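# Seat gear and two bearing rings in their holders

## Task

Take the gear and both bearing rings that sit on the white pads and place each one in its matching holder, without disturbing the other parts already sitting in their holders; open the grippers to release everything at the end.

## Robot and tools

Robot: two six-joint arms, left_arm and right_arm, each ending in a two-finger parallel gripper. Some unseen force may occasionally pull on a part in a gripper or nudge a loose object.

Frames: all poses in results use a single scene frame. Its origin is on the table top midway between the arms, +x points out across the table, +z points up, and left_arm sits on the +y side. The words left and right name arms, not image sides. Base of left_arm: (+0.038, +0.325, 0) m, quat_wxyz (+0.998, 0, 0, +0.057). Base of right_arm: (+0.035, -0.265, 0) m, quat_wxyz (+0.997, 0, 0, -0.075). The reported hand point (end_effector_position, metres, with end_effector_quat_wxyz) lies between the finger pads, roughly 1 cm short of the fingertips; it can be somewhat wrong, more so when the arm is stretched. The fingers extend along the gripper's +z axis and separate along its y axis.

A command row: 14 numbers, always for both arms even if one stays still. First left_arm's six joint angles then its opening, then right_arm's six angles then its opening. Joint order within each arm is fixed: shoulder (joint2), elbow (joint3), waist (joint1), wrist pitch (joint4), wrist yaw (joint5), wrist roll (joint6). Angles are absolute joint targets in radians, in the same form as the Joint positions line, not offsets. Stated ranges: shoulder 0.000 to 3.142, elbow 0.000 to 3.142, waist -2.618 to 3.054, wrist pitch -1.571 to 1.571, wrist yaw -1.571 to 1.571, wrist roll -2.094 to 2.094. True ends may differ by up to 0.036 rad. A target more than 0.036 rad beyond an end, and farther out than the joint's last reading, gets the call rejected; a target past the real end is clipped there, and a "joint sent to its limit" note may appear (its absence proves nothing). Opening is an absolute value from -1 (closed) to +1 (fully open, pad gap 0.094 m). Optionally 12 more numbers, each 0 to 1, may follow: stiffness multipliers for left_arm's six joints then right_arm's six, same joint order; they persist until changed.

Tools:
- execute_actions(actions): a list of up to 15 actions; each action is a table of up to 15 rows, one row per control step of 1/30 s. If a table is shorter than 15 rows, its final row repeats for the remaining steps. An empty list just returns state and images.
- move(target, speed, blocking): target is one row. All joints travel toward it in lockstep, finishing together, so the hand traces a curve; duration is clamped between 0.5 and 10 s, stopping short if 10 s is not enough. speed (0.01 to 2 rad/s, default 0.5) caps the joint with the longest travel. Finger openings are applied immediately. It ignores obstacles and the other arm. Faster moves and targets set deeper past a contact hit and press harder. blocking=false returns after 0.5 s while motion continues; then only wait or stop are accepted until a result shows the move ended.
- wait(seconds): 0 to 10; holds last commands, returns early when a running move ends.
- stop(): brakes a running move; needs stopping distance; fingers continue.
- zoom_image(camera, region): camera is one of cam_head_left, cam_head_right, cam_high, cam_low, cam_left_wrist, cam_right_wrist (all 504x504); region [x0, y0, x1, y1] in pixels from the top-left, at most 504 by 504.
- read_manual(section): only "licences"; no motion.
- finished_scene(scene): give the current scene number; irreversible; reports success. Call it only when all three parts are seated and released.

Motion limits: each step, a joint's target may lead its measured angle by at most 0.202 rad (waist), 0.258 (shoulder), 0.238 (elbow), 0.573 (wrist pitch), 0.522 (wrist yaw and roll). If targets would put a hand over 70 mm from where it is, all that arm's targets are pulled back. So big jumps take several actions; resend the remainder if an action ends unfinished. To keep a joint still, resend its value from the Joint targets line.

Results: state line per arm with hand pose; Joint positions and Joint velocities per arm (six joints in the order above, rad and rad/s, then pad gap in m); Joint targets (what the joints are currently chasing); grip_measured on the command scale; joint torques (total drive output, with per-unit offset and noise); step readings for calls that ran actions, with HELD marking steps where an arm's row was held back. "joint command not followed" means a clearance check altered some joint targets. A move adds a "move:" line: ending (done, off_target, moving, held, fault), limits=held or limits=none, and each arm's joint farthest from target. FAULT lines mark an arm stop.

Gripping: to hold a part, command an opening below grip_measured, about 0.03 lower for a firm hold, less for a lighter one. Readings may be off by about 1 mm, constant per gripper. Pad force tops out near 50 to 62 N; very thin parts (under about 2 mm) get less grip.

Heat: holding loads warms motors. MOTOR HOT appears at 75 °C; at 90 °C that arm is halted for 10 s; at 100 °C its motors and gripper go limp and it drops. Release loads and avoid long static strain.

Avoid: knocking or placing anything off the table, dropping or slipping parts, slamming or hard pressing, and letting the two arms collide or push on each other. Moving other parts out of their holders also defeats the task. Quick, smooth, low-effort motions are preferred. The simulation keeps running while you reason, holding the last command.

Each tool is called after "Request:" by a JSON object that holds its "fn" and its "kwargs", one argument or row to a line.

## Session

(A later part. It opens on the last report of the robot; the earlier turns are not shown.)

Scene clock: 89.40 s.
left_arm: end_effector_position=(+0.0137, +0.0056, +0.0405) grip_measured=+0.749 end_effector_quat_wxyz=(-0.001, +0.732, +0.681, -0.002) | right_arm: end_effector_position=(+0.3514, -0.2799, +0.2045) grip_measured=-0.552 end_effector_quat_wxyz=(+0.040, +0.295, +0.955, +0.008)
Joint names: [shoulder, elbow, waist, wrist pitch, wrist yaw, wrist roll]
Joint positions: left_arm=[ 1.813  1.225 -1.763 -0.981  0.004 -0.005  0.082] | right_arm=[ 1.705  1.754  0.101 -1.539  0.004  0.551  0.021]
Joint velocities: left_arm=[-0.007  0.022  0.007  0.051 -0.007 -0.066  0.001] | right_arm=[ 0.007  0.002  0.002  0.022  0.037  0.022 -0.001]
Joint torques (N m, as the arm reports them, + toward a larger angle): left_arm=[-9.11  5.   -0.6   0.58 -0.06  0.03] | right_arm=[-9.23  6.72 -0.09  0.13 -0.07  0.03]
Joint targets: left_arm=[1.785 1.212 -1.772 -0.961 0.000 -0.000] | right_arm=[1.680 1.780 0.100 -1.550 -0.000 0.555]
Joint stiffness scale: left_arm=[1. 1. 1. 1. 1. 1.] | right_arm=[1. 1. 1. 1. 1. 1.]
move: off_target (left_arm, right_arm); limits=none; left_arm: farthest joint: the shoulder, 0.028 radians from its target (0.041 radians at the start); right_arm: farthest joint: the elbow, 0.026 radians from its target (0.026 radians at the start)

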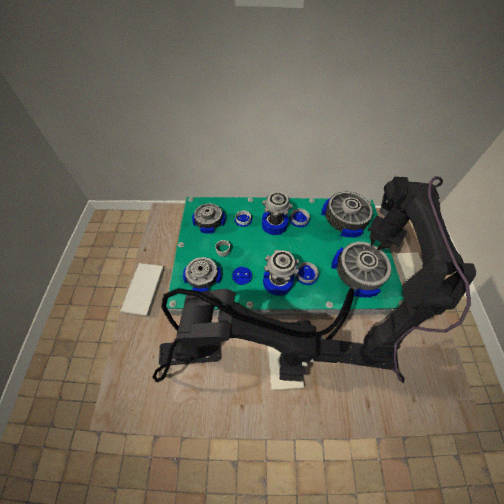

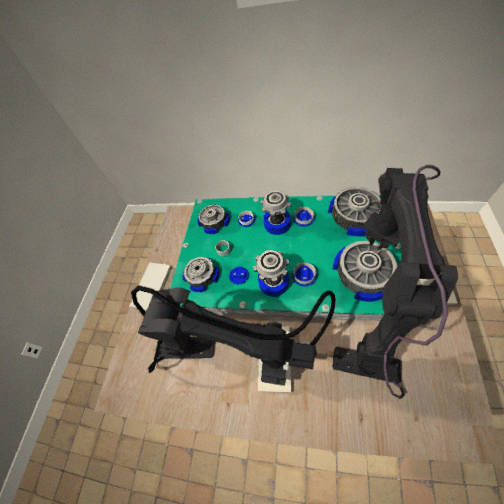

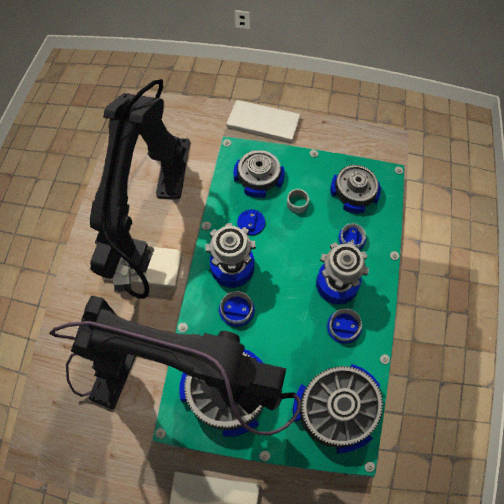

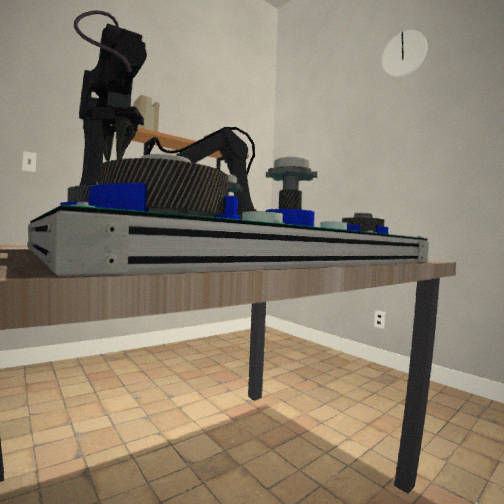

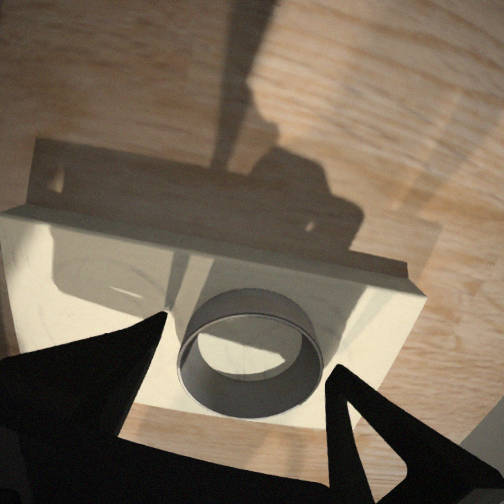

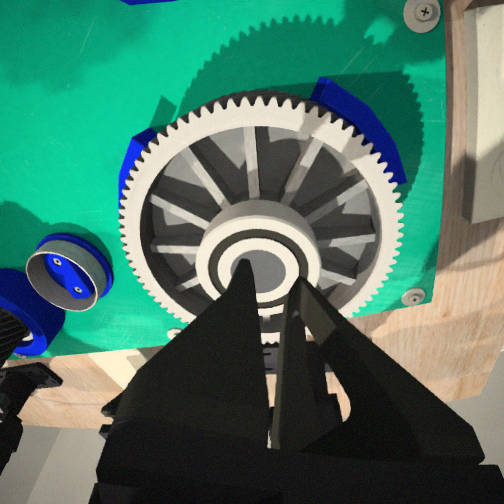

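Request:
{"fn": "execute_actions", "kwargs": {
  "actions": [
    [[1.785,1.212,-1.763,-0.961,0,0,0.6,1.68,1.78,0.1,-1.55,0,0.555,-0.55],[1.785,1.212,-1.763,-0.961,0,0,0.5,1.68,1.78,0.1,-1.55,0,0.555,-0.55],[1.785,1.212,-1.763,-0.961,0,0,0.42,1.68,1.78,0.1,-1.55,0,0.555,-0.55],[1.785,1.212,-1.763,-0.961,0,0,0.37,1.68,1.78,0.1,-1.55,0,0.555,-0.55],[1.785,1.212,-1.763,-0.961,0,0,0.34,1.68,1.78,0.1,-1.55,0,0.555,-0.55],[1.785,1.212,-1.763,-0.961,0,0,0.31,1.68,1.78,0.1,-1.55,0,0.555,-0.55],[1.785,1.212,-1.763,-0.961,0,0,0.29,1.68,1.78,0.1,-1.55,0,0.555,-0.55],[1.785,1.212,-1.763,-0.961,0,0,0.27,1.68,1.78,0.1,-1.55,0,0.555,-0.55],[1.785,1.212,-1.763,-0.961,0,0,0.25,1.68,1.78,0.1,-1.55,0,0.555,-0.55]]
  ]
}}

Scene clock: 90.97 s.
left_arm: end_effector_position=(+0.0137, +0.0053, +0.0405) grip_measured=+0.293 end_effector_quat_wxyz=(-0.000, +0.732, +0.681, -0.002) | right_arm: end_effector_position=(+0.3514, -0.2799, +0.2045) grip_measured=-0.552 end_effector_quat_wxyz=(+0.040, +0.295, +0.955, +0.008)
Joint names: [shoulder, elbow, waist, wrist pitch, wrist yaw, wrist roll]
Joint positions: left_arm=[ 1.813  1.225 -1.763 -0.98   0.003 -0.005  0.061] | right_arm=[ 1.705  1.754  0.101 -1.539  0.004  0.551  0.021]
Joint velocities: left_arm=[-0.002  0.002 -0.002  0.007  0.007 -0.022  0.001] | right_arm=[ 0.002 -0.007 -0.007 -0.007  0.022  0.007 -0.   ]
Joint torques (N m, as the arm reports them, + toward a larger angle): left_arm=[-9.1   4.99  0.04  0.59 -0.04  0.03] | right_arm=[-9.27  6.68 -0.07  0.13 -0.07  0.04]
Joint targets: left_arm=[1.785 1.212 -1.763 -0.961 -0.000 0.000] | right_arm=[1.680 1.780 0.100 -1.550 0.000 0.555]
Joint stiffness scale: left_arm=[1. 1. 1. 1. 1. 1.] | right_arm=[1. 1. 1. 1. 1. 1.]
Step readings (joint positions):
0: left_arm=[1.813 1.225 -1.763 -0.980 0.004 -0.005] | right_arm=[1.705 1.754 0.101 -1.539 0.004 0.551]
1: left_arm=[1.813 1.225 -1.763 -0.980 0.004 -0.005] | right_arm=[1.705 1.754 0.101 -1.539 0.004 0.551]
2: left_arm=[1.813 1.225 -1.763 -0.980 0.004 -0.005] | right_arm=[1.705 1.754 0.101 -1.539 0.004 0.551]
4: left_arm=[1.813 1.225 -1.763 -0.980 0.004 -0.005] | right_arm=[1.705 1.754 0.101 -1.539 0.004 0.551]
8: left_arm=[1.813 1.225 -1.763 -0.980 0.003 -0.005] | right_arm=[1.705 1.754 0.101 -1.539 0.004 0.551]
15: Joint positions above

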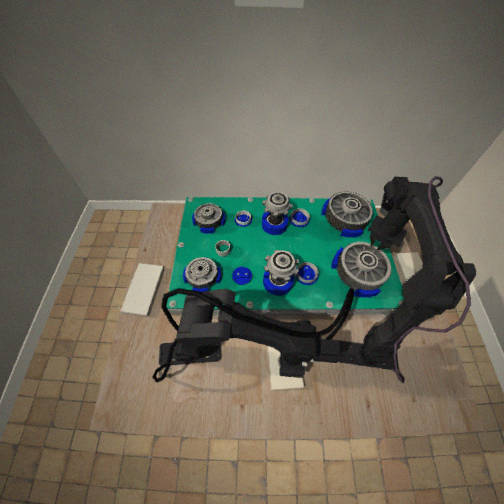

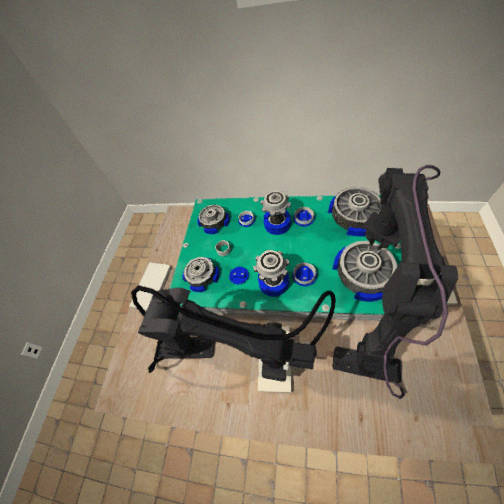

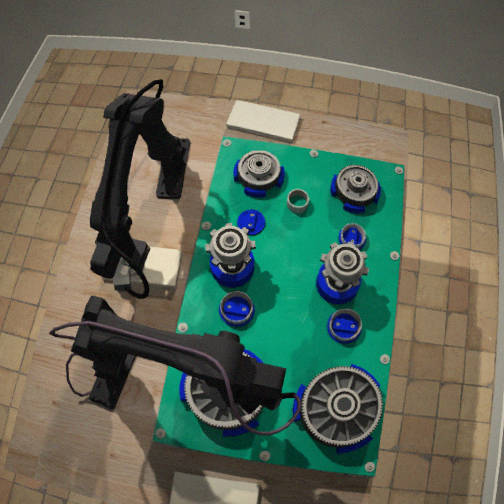

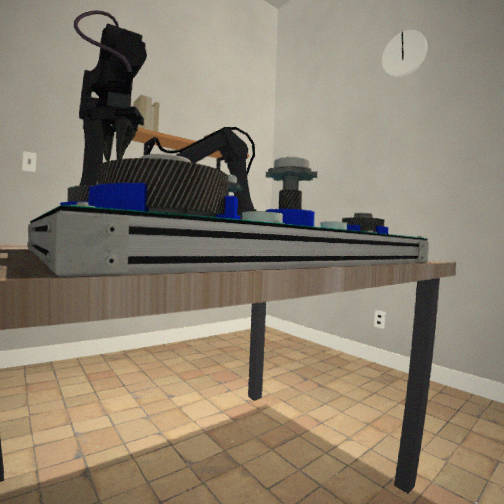

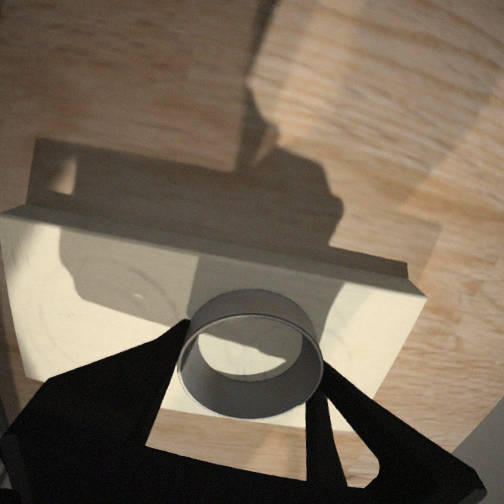

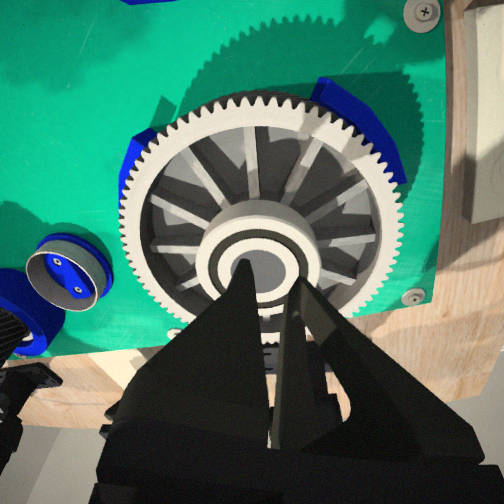

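Request:
{"fn": "move", "kwargs": {
  "target": [1.50,1.48,-1.763,-1.53,0,0,0.25,1.68,1.78,0.1,-1.55,0,0.555,-0.55],
  "speed": 0.7
}}

Request:
{"fn": "move", "kwargs": {
  "target": [1.50,1.48,-0.66,-1.53,0,-0.54,0.25,1.68,1.78,0.1,-1.55,0,0.555,-0.55],
  "speed": 1.0
}}

Request:
{"fn": "move", "kwargs": {
  "target": [1.699,1.48,-0.66,-1.304,0,-0.54,0.25,1.68,1.78,0.1,-1.55,0,0.555,-0.55],
  "speed": 0.4
}}

Scene clock: 92.83 s.
left_arm: end_effector_position=(+0.0192, +0.0752, +0.1767) grip_measured=+0.293 end_effector_quat_wxyz=(-0.006, +0.732, +0.681, +0.004) | right_arm: end_effector_position=(+0.3514, -0.2799, +0.2045) grip_measured=-0.552 end_effector_quat_wxyz=(+0.040, +0.295, +0.955, +0.008)
Joint names: [shoulder, elbow, waist, wrist pitch, wrist yaw, wrist roll]
Joint positions: left_arm=[ 1.518  1.448 -1.763 -1.515  0.003 -0.005  0.061] | right_arm=[ 1.705  1.754  0.101 -1.539  0.004  0.551  0.021]
Joint velocities: left_arm=[ 0.002  0.002 -0.027  0.037 -0.007 -0.066 -0.001] | right_arm=[ 0.007 -0.032 -0.007  0.125 -0.037  0.007 -0.   ]
Joint torques (N m, as the arm reports them, + toward a larger angle): left_arm=[-6.21  9.18  0.03  0.15 -0.05  0.03] | right_arm=[-9.24  6.74 -0.11  0.14 -0.08  0.03]
Joint targets: left_arm=[1.500 1.480 -1.763 -1.530 -0.000 -0.000] | right_arm=[1.680 1.780 0.100 -1.550 -0.000 0.555]
Joint stiffness scale: left_arm=[1. 1. 1. 1. 1. 1.] | right_arm=[1. 1. 1. 1. 1. 1.]
move: off_target (left_arm, right_arm); limits=none; left_arm: farthest joint: the elbow, 0.032 radians from its target (0.255 radians at the start); right_arm: farthest joint: the elbow, 0.026 radians from its target (0.026 radians at the start)

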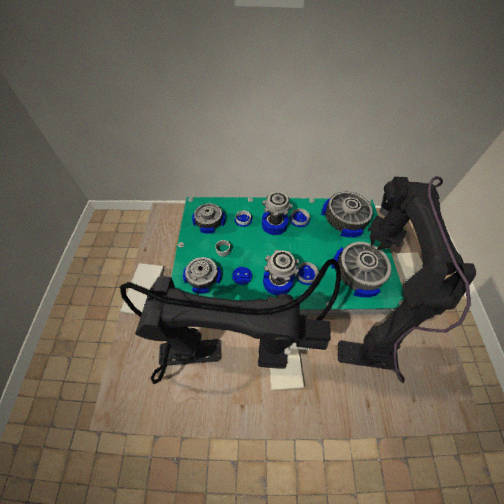

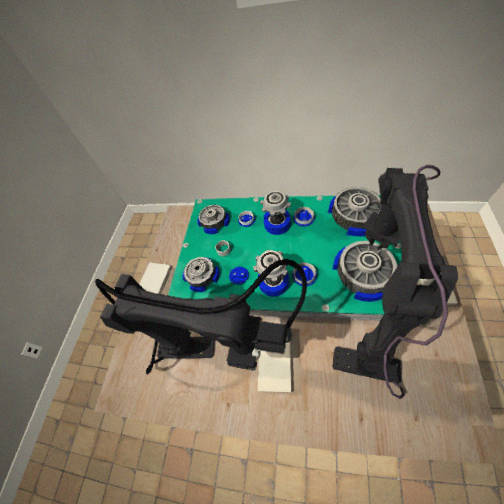

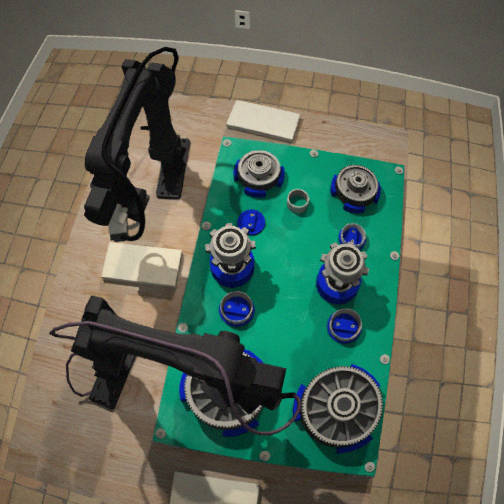

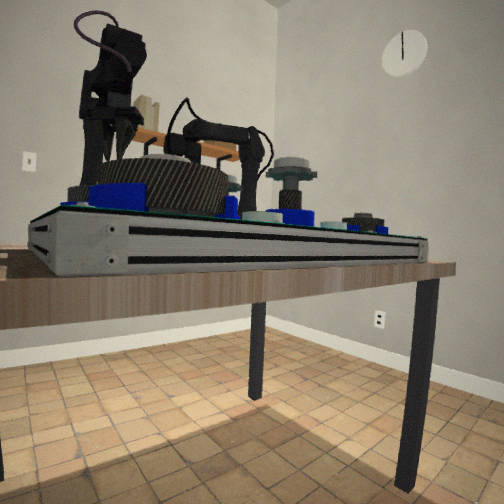

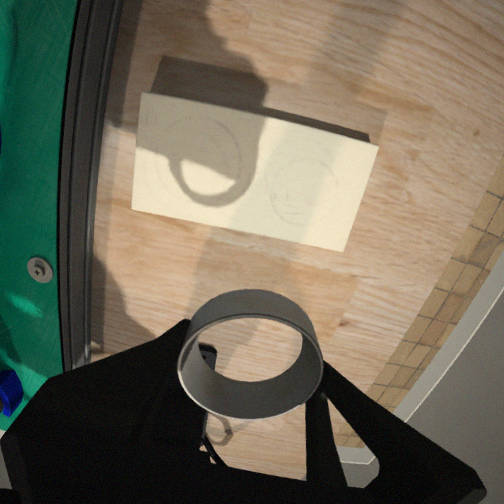

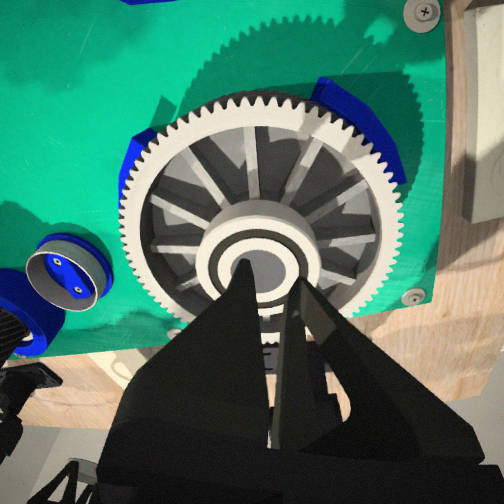

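Scene clock: 94.77 s.
left_arm: end_effector_position=(+0.2527, +0.1953, +0.1767) grip_measured=+0.293 end_effector_quat_wxyz=(-0.006, +0.009, +1.000, +0.003) | right_arm: end_effector_position=(+0.3514, -0.2799, +0.2045) grip_measured=-0.552 end_effector_quat_wxyz=(+0.040, +0.295, +0.955, +0.008)
Joint names: [shoulder, elbow, waist, wrist pitch, wrist yaw, wrist roll]
Joint positions: left_arm=[ 1.518  1.448 -0.664 -1.515  0.001 -0.53   0.061] | right_arm=[ 1.705  1.754  0.101 -1.539  0.004  0.551  0.021]
Joint velocities: left_arm=[-0.017  0.022 -0.027  0.037  0.022  0.022  0.001] | right_arm=[-0.012 -0.002 -0.002  0.007  0.022  0.066 -0.   ]
Joint torques (N m, as the arm reports them, + toward a larger angle): left_arm=[-6.16  9.21  0.35  0.14 -0.03 -0.11] | right_arm=[-9.24  6.65 -0.12  0.13 -0.08  0.02]
Joint targets: left_arm=[1.500 1.480 -0.660 -1.530 0.000 -0.540] | right_arm=[1.680 1.780 0.100 -1.550 -0.000 0.555]
Joint stiffness scale: left_arm=[1. 1. 1. 1. 1. 1.] | right_arm=[1. 1. 1. 1. 1. 1.]
move: off_target (left_arm, right_arm); limits=none; left_arm: farthest joint: the elbow, 0.032 radians from its target (0.032 radians at the start); right_arm: farthest joint: the elbow, 0.026 radians from its target (0.026 radians at the start)

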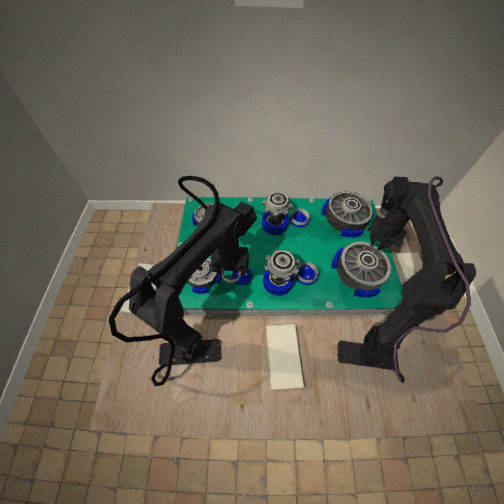

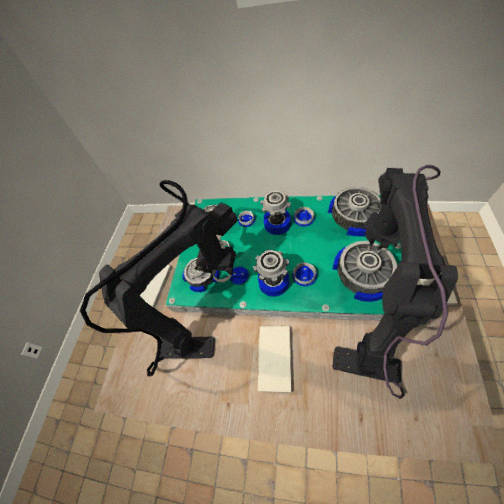

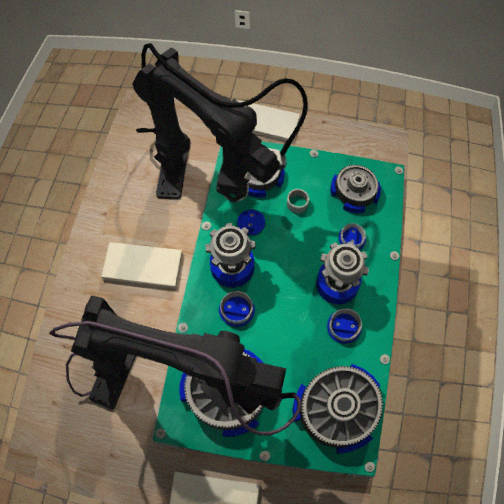

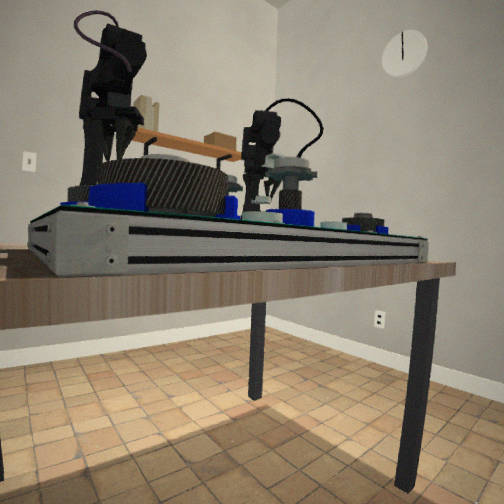

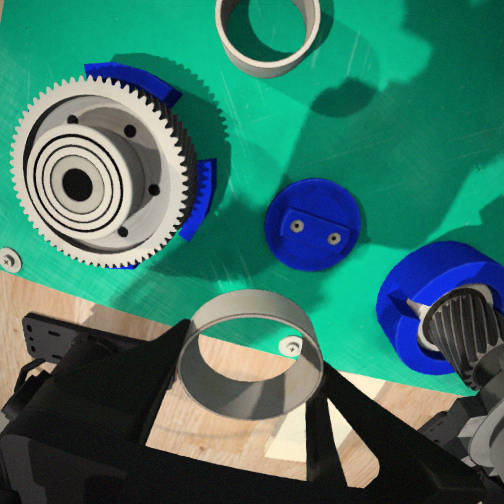

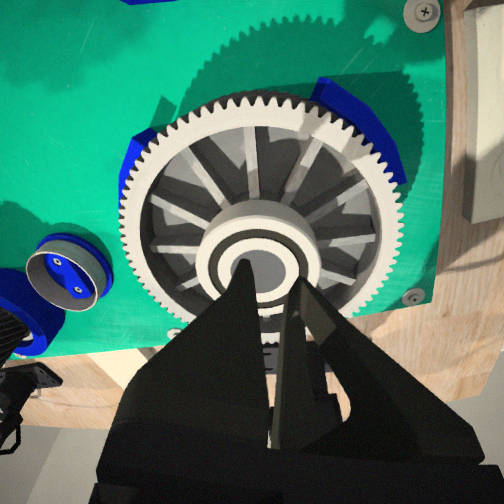

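Scene clock: 95.93 s.
left_arm: end_effector_position=(+0.2992, +0.1668, +0.1280) grip_measured=+0.293 end_effector_quat_wxyz=(-0.003, +0.009, +1.000, +0.001) | right_arm: end_effector_position=(+0.3514, -0.2799, +0.2045) grip_measured=-0.552 end_effector_quat_wxyz=(+0.040, +0.295, +0.955, +0.008)
Joint names: [shoulder, elbow, waist, wrist pitch, wrist yaw, wrist roll]
Joint positions: left_arm=[ 1.704  1.448 -0.664 -1.321  0.001 -0.531  0.061] | right_arm=[ 1.705  1.754  0.101 -1.539  0.004  0.551  0.021]
Joint velocities: left_arm=[-0.012 -0.022 -0.007  0.022 -0.095 -0.051 -0.   ] | right_arm=[ 0.002 -0.002  0.002 -0.022 -0.022 -0.066  0.001]
Joint torques (N m, as the arm reports them, + toward a larger angle): left_arm=[-6.71  9.3   0.32  0.56 -0.04 -0.13] | right_arm=[-9.23  6.71  0.    0.12 -0.07  0.02]
Joint targets: left_arm=[1.699 1.480 -0.660 -1.304 0.000 -0.540] | right_arm=[1.680 1.780 0.100 -1.550 0.000 0.555]
Joint stiffness scale: left_arm=[1. 1. 1. 1. 1. 1.] | right_arm=[1. 1. 1. 1. 1. 1.]
move: off_target (left_arm, right_arm); limits=none; left_arm: farthest joint: the elbow, 0.032 radians from its target (0.032 radians at the start); right_arm: farthest joint: the elbow, 0.026 radians from its target (0.026 radians at the start)

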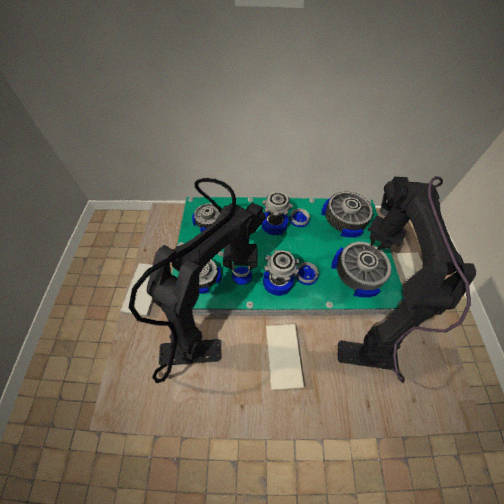

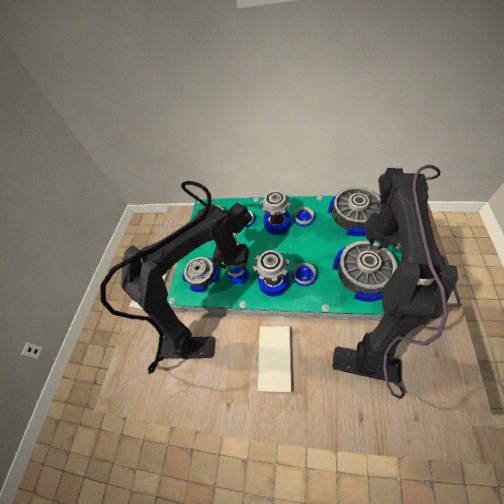

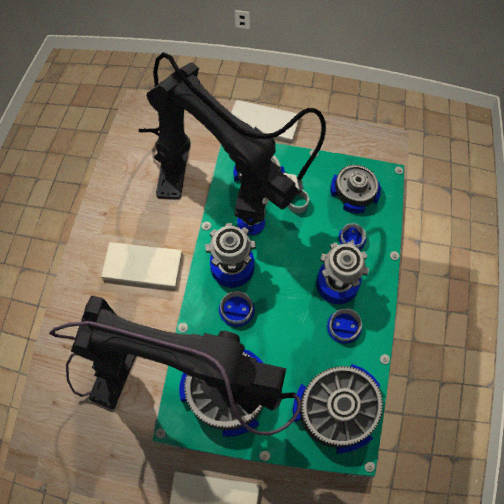

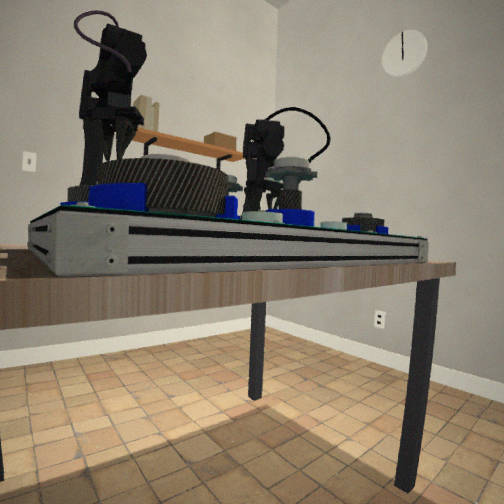

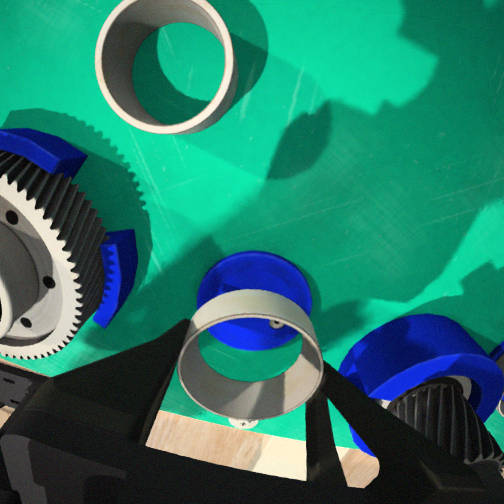

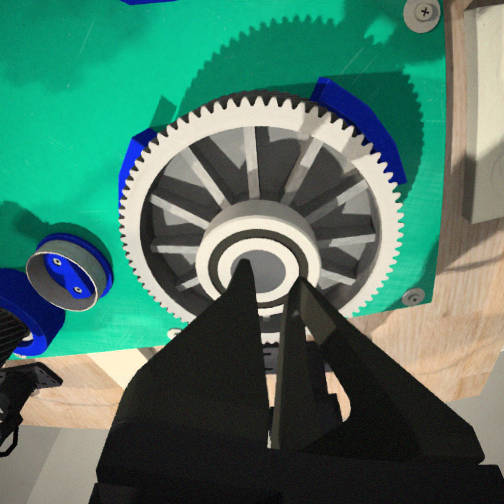

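Request:
{"fn": "move", "kwargs": {
  "target": [1.71,1.364,-0.68,-1.216,0,-0.54,0.25,1.68,1.78,0.1,-1.55,0,0.555,-0.55],
  "speed": 0.25
}}

Request:
{"fn": "zoom_image", "kwargs": {
  "camera": "cam_left_wrist",
  "region": [150, 230, 360, 440]
}}

Scene clock: 97.47 s.
left_arm: end_effector_position=(+0.3000, +0.1636, +0.1093) grip_measured=+0.293 end_effector_quat_wxyz=(+0.003, +0.013, +1.000, -0.002) | right_arm: end_effector_position=(+0.3514, -0.2799, +0.2045) grip_measured=-0.552 end_effector_quat_wxyz=(+0.040, +0.295, +0.955, +0.008)
Joint names: [shoulder, elbow, waist, wrist pitch, wrist yaw, wrist roll]
Joint positions: left_arm=[ 1.704  1.374 -0.671 -1.234  0.001 -0.531  0.061] | right_arm=[ 1.705  1.754  0.101 -1.539  0.004  0.551  0.021]
Joint velocities: left_arm=[-0.002 -0.012  0.022  0.037 -0.022 -0.037 -0.001] | right_arm=[-0.017  0.002  0.007 -0.007  0.007 -0.007  0.001]
Joint torques (N m, as the arm reports them, + toward a larger angle): left_arm=[-5.97  5.58 -0.67  0.6  -0.04 -0.13] | right_arm=[-9.23  6.66 -0.08  0.12 -0.09  0.03]
Joint targets: left_arm=[1.710 1.364 -0.680 -1.216 -0.000 -0.540] | right_arm=[1.680 1.780 0.100 -1.550 -0.000 0.555]
Joint stiffness scale: left_arm=[1. 1. 1. 1. 1. 1.] | right_arm=[1. 1. 1. 1. 1. 1.]
move: off_target (right_arm); limits=none; left_arm: farthest joint: the wrist pitch, 0.018 radians from its target (0.105 radians at the start); right_arm: farthest joint: the elbow, 0.026 radians from its target (0.026 radians at the start)

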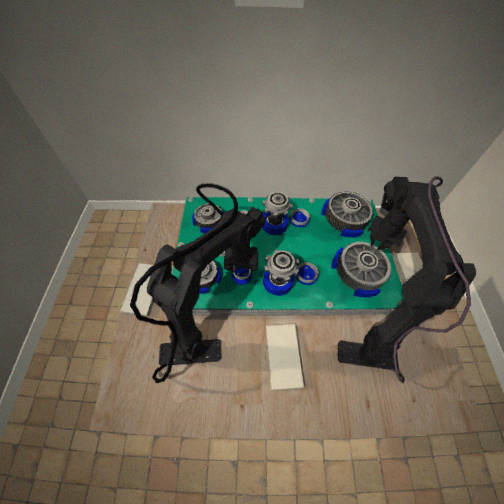

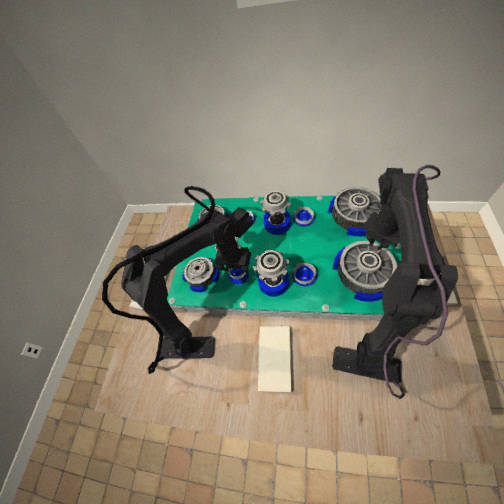

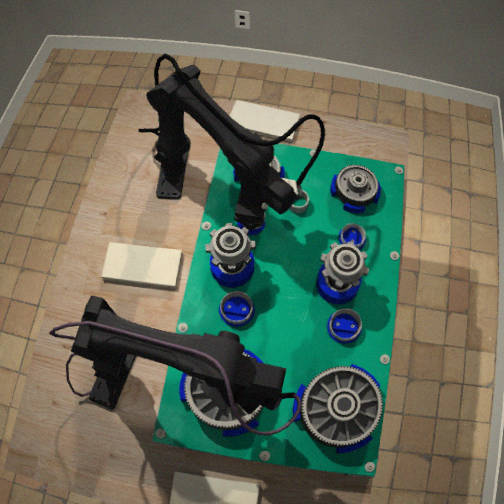

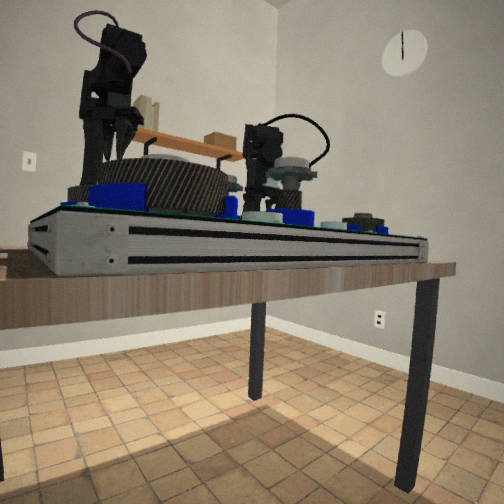

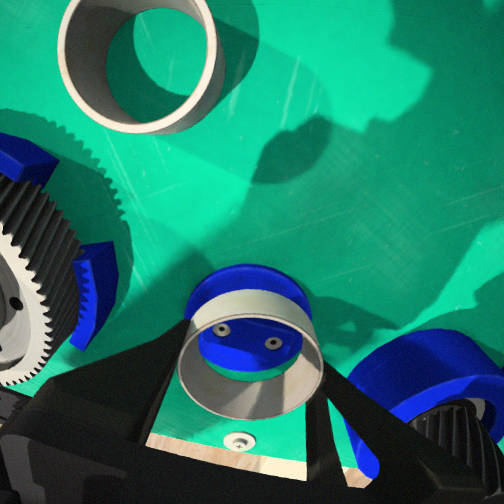

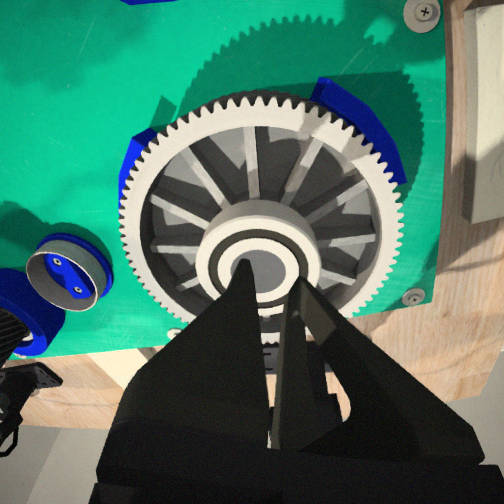

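Region (150, 230, 360, 440) of cam_left_wrist's 504x504 image, scaled by 2.400, with more detail than that image has.

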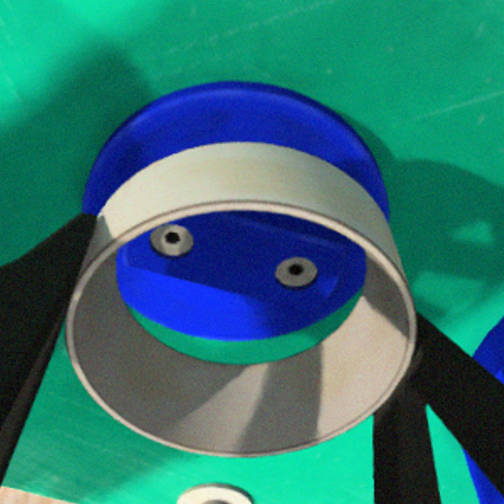

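Request:
{"fn": "move", "kwargs": {
  "target": [1.705,1.326,-0.668,-1.187,0,-0.54,0.25,1.68,1.78,0.1,-1.55,0,0.555,-0.55],
  "speed": 0.1
}}

Request:
{"fn": "zoom_image", "kwargs": {
  "camera": "cam_left_wrist",
  "region": [150, 230, 360, 440]
}}

Scene clock: 99.17 s.
left_arm: end_effector_position=(+0.2980, +0.1648, +0.1005) grip_measured=+0.293 end_effector_quat_wxyz=(+0.001, +0.013, +1.000, -0.001) | right_arm: end_effector_position=(+0.3514, -0.2799, +0.2045) grip_measured=-0.552 end_effector_quat_wxyz=(+0.040, +0.295, +0.955, +0.008)
Joint names: [shoulder, elbow, waist, wrist pitch, wrist yaw, wrist roll]
Joint positions: left_arm=[ 1.704  1.339 -0.671 -1.204  0.001 -0.531  0.061] | right_arm=[ 1.705  1.754  0.101 -1.539  0.004  0.551  0.021]
Joint velocities: left_arm=[-0.002  0.007 -0.027 -0.066  0.037 -0.066  0.   ] | right_arm=[ 0.002 -0.012  0.002 -0.007 -0.022 -0.037  0.001]
Joint torques (N m, as the arm reports them, + toward a larger angle): left_arm=[-6.41  5.32  0.3   0.56 -0.03 -0.13] | right_arm=[-9.27  6.7  -0.11  0.14 -0.08  0.02]
Joint targets: left_arm=[1.705 1.326 -0.668 -1.187 -0.000 -0.540] | right_arm=[1.680 1.780 0.100 -1.550 0.000 0.555]
Joint stiffness scale: left_arm=[1. 1. 1. 1. 1. 1.] | right_arm=[1. 1. 1. 1. 1. 1.]
move: off_target (right_arm); limits=none; left_arm: farthest joint: the wrist pitch, 0.017 radians from its target (0.046 radians at the start); right_arm: farthest joint: the elbow, 0.026 radians from its target (0.026 radians at the start)

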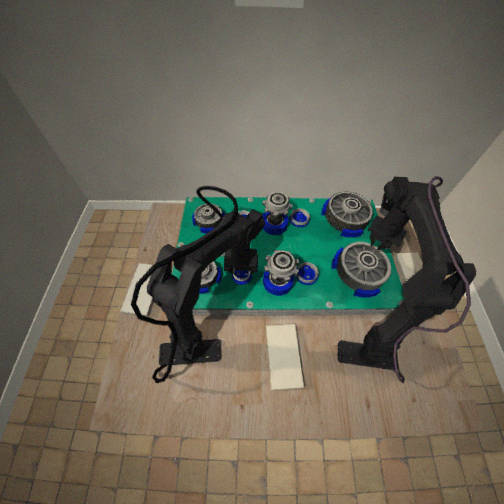

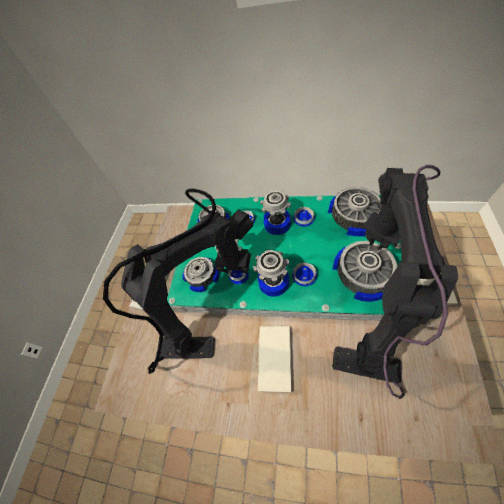

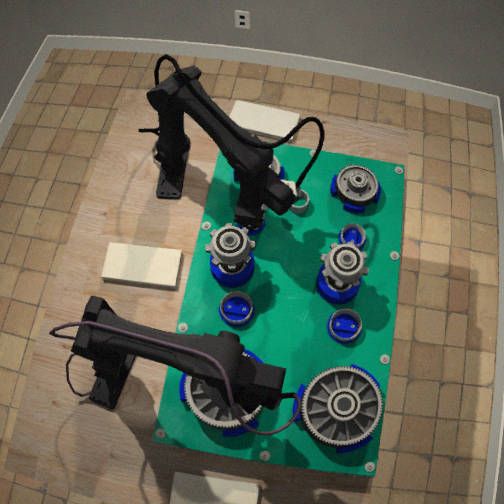

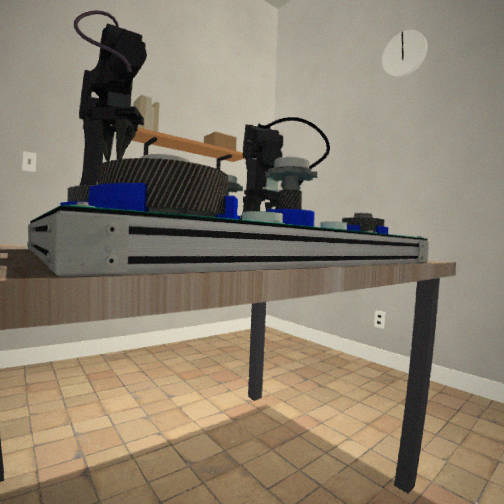

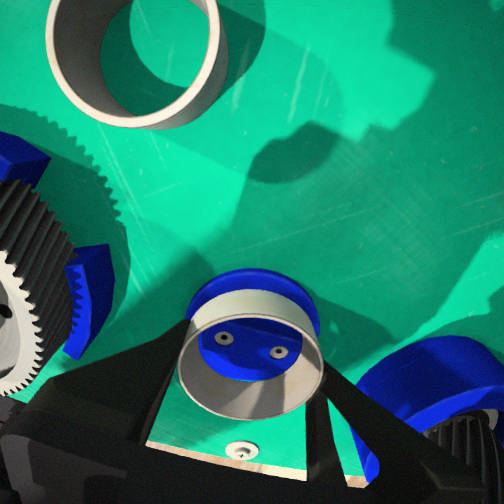

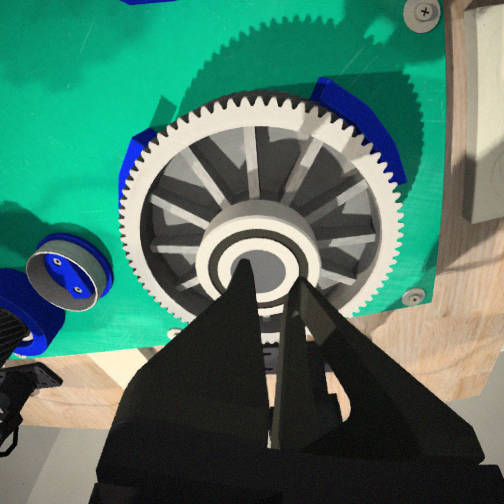

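Region (150, 230, 360, 440) of cam_left_wrist's 504x504 image, scaled by 2.400, with more detail than that image has.

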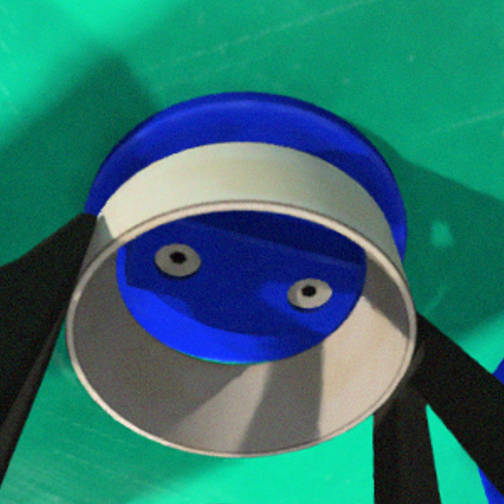

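Request:
{"fn": "execute_actions", "kwargs": {
  "actions": [
    [[1.705,1.321,-0.668,-1.182,0,-0.54,0.25,1.68,1.78,0.1,-1.55,0,0.555,-0.55],[1.706,1.316,-0.668,-1.177,0,-0.54,0.25,1.68,1.78,0.1,-1.55,0,0.555,-0.55],[1.706,1.316,-0.668,-1.177,0,-0.54,0.25,1.68,1.78,0.1,-1.55,0,0.555,-0.55],[1.706,1.311,-0.668,-1.172,0,-0.54,0.25,1.68,1.78,0.1,-1.55,0,0.555,-0.55],[1.706,1.311,-0.668,-1.172,0,-0.54,0.25,1.68,1.78,0.1,-1.55,0,0.555,-0.55],[1.707,1.306,-0.668,-1.167,0,-0.54,0.25,1.68,1.78,0.1,-1.55,0,0.555,-0.55]]
  ]
}}

Scene clock: 100.63 s.
left_arm: end_effector_position=(+0.2968, +0.1644, +0.0952) grip_measured=+0.293 end_effector_quat_wxyz=(-0.001, +0.013, +1.000, -0.003) | right_arm: end_effector_position=(+0.3514, -0.2799, +0.2045) grip_measured=-0.552 end_effector_quat_wxyz=(+0.040, +0.295, +0.955, +0.008)
Joint names: [shoulder, elbow, waist, wrist pitch, wrist yaw, wrist roll]
Joint positions: left_arm=[ 1.704  1.318 -0.671 -1.184  0.007 -0.531  0.061] | right_arm=[ 1.705  1.754  0.101 -1.539  0.004  0.551  0.021]
Joint velocities: left_arm=[-0.002  0.002 -0.007 -0.037  0.022 -0.066 -0.001] | right_arm=[-0.012 -0.022 -0.012  0.051  0.037 -0.051  0.   ]
Joint torques (N m, as the arm reports them, + toward a larger angle): left_arm=[-6.16  5.33  0.26  0.56 -0.09 -0.12] | right_arm=[-9.25  6.76 -0.07  0.14 -0.07  0.04]
Joint targets: left_arm=[1.707 1.306 -0.668 -1.167 0.000 -0.540] | right_arm=[1.680 1.780 0.100 -1.550 0.000 0.555]
Joint stiffness scale: left_arm=[1. 1. 1. 1. 1. 1.] | right_arm=[1. 1. 1. 1. 1. 1.]
Step readings (joint positions):
0: left_arm=[1.704 1.339 -0.671 -1.204 0.001 -0.531] | right_arm=[1.705 1.754 0.101 -1.539 0.004 0.551]
1: left_arm=[1.704 1.339 -0.671 -1.203 0.001 -0.531] | right_arm=[1.705 1.754 0.101 -1.539 0.004 0.551]
2: left_arm=[1.704 1.338 -0.671 -1.202 0.001 -0.531] | right_arm=[1.705 1.754 0.101 -1.539 0.004 0.551]
4: left_arm=[1.704 1.333 -0.671 -1.196 0.003 -0.531] | right_arm=[1.705 1.754 0.101 -1.539 0.004 0.551]
8: left_arm=[1.704 1.320 -0.671 -1.186 0.007 -0.531] | right_arm=[1.705 1.754 0.101 -1.539 0.004 0.551]
15: Joint positions above

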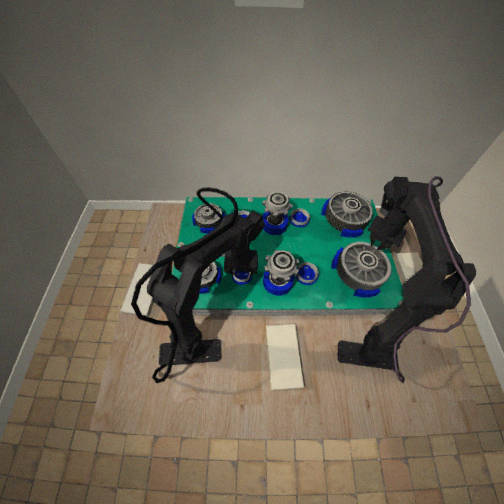

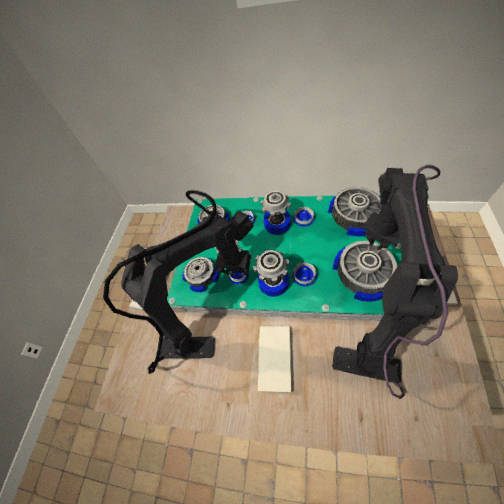

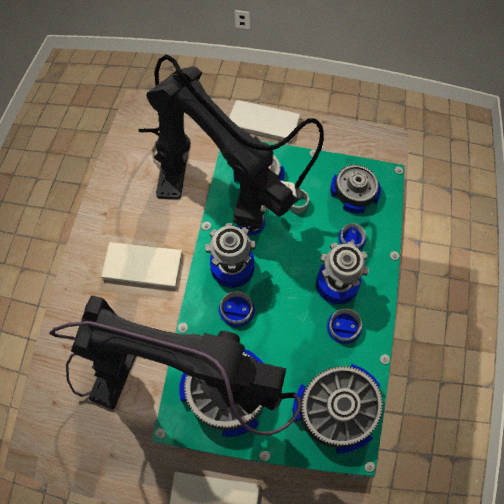

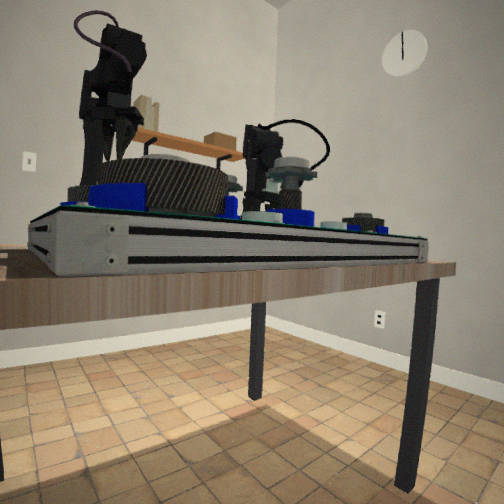

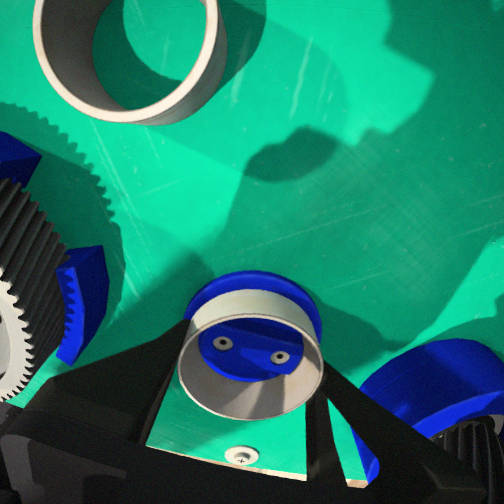

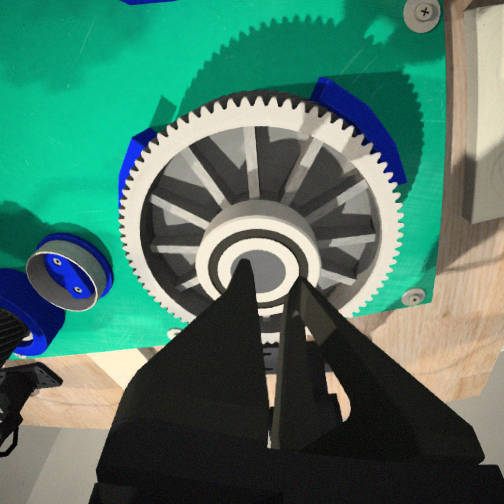

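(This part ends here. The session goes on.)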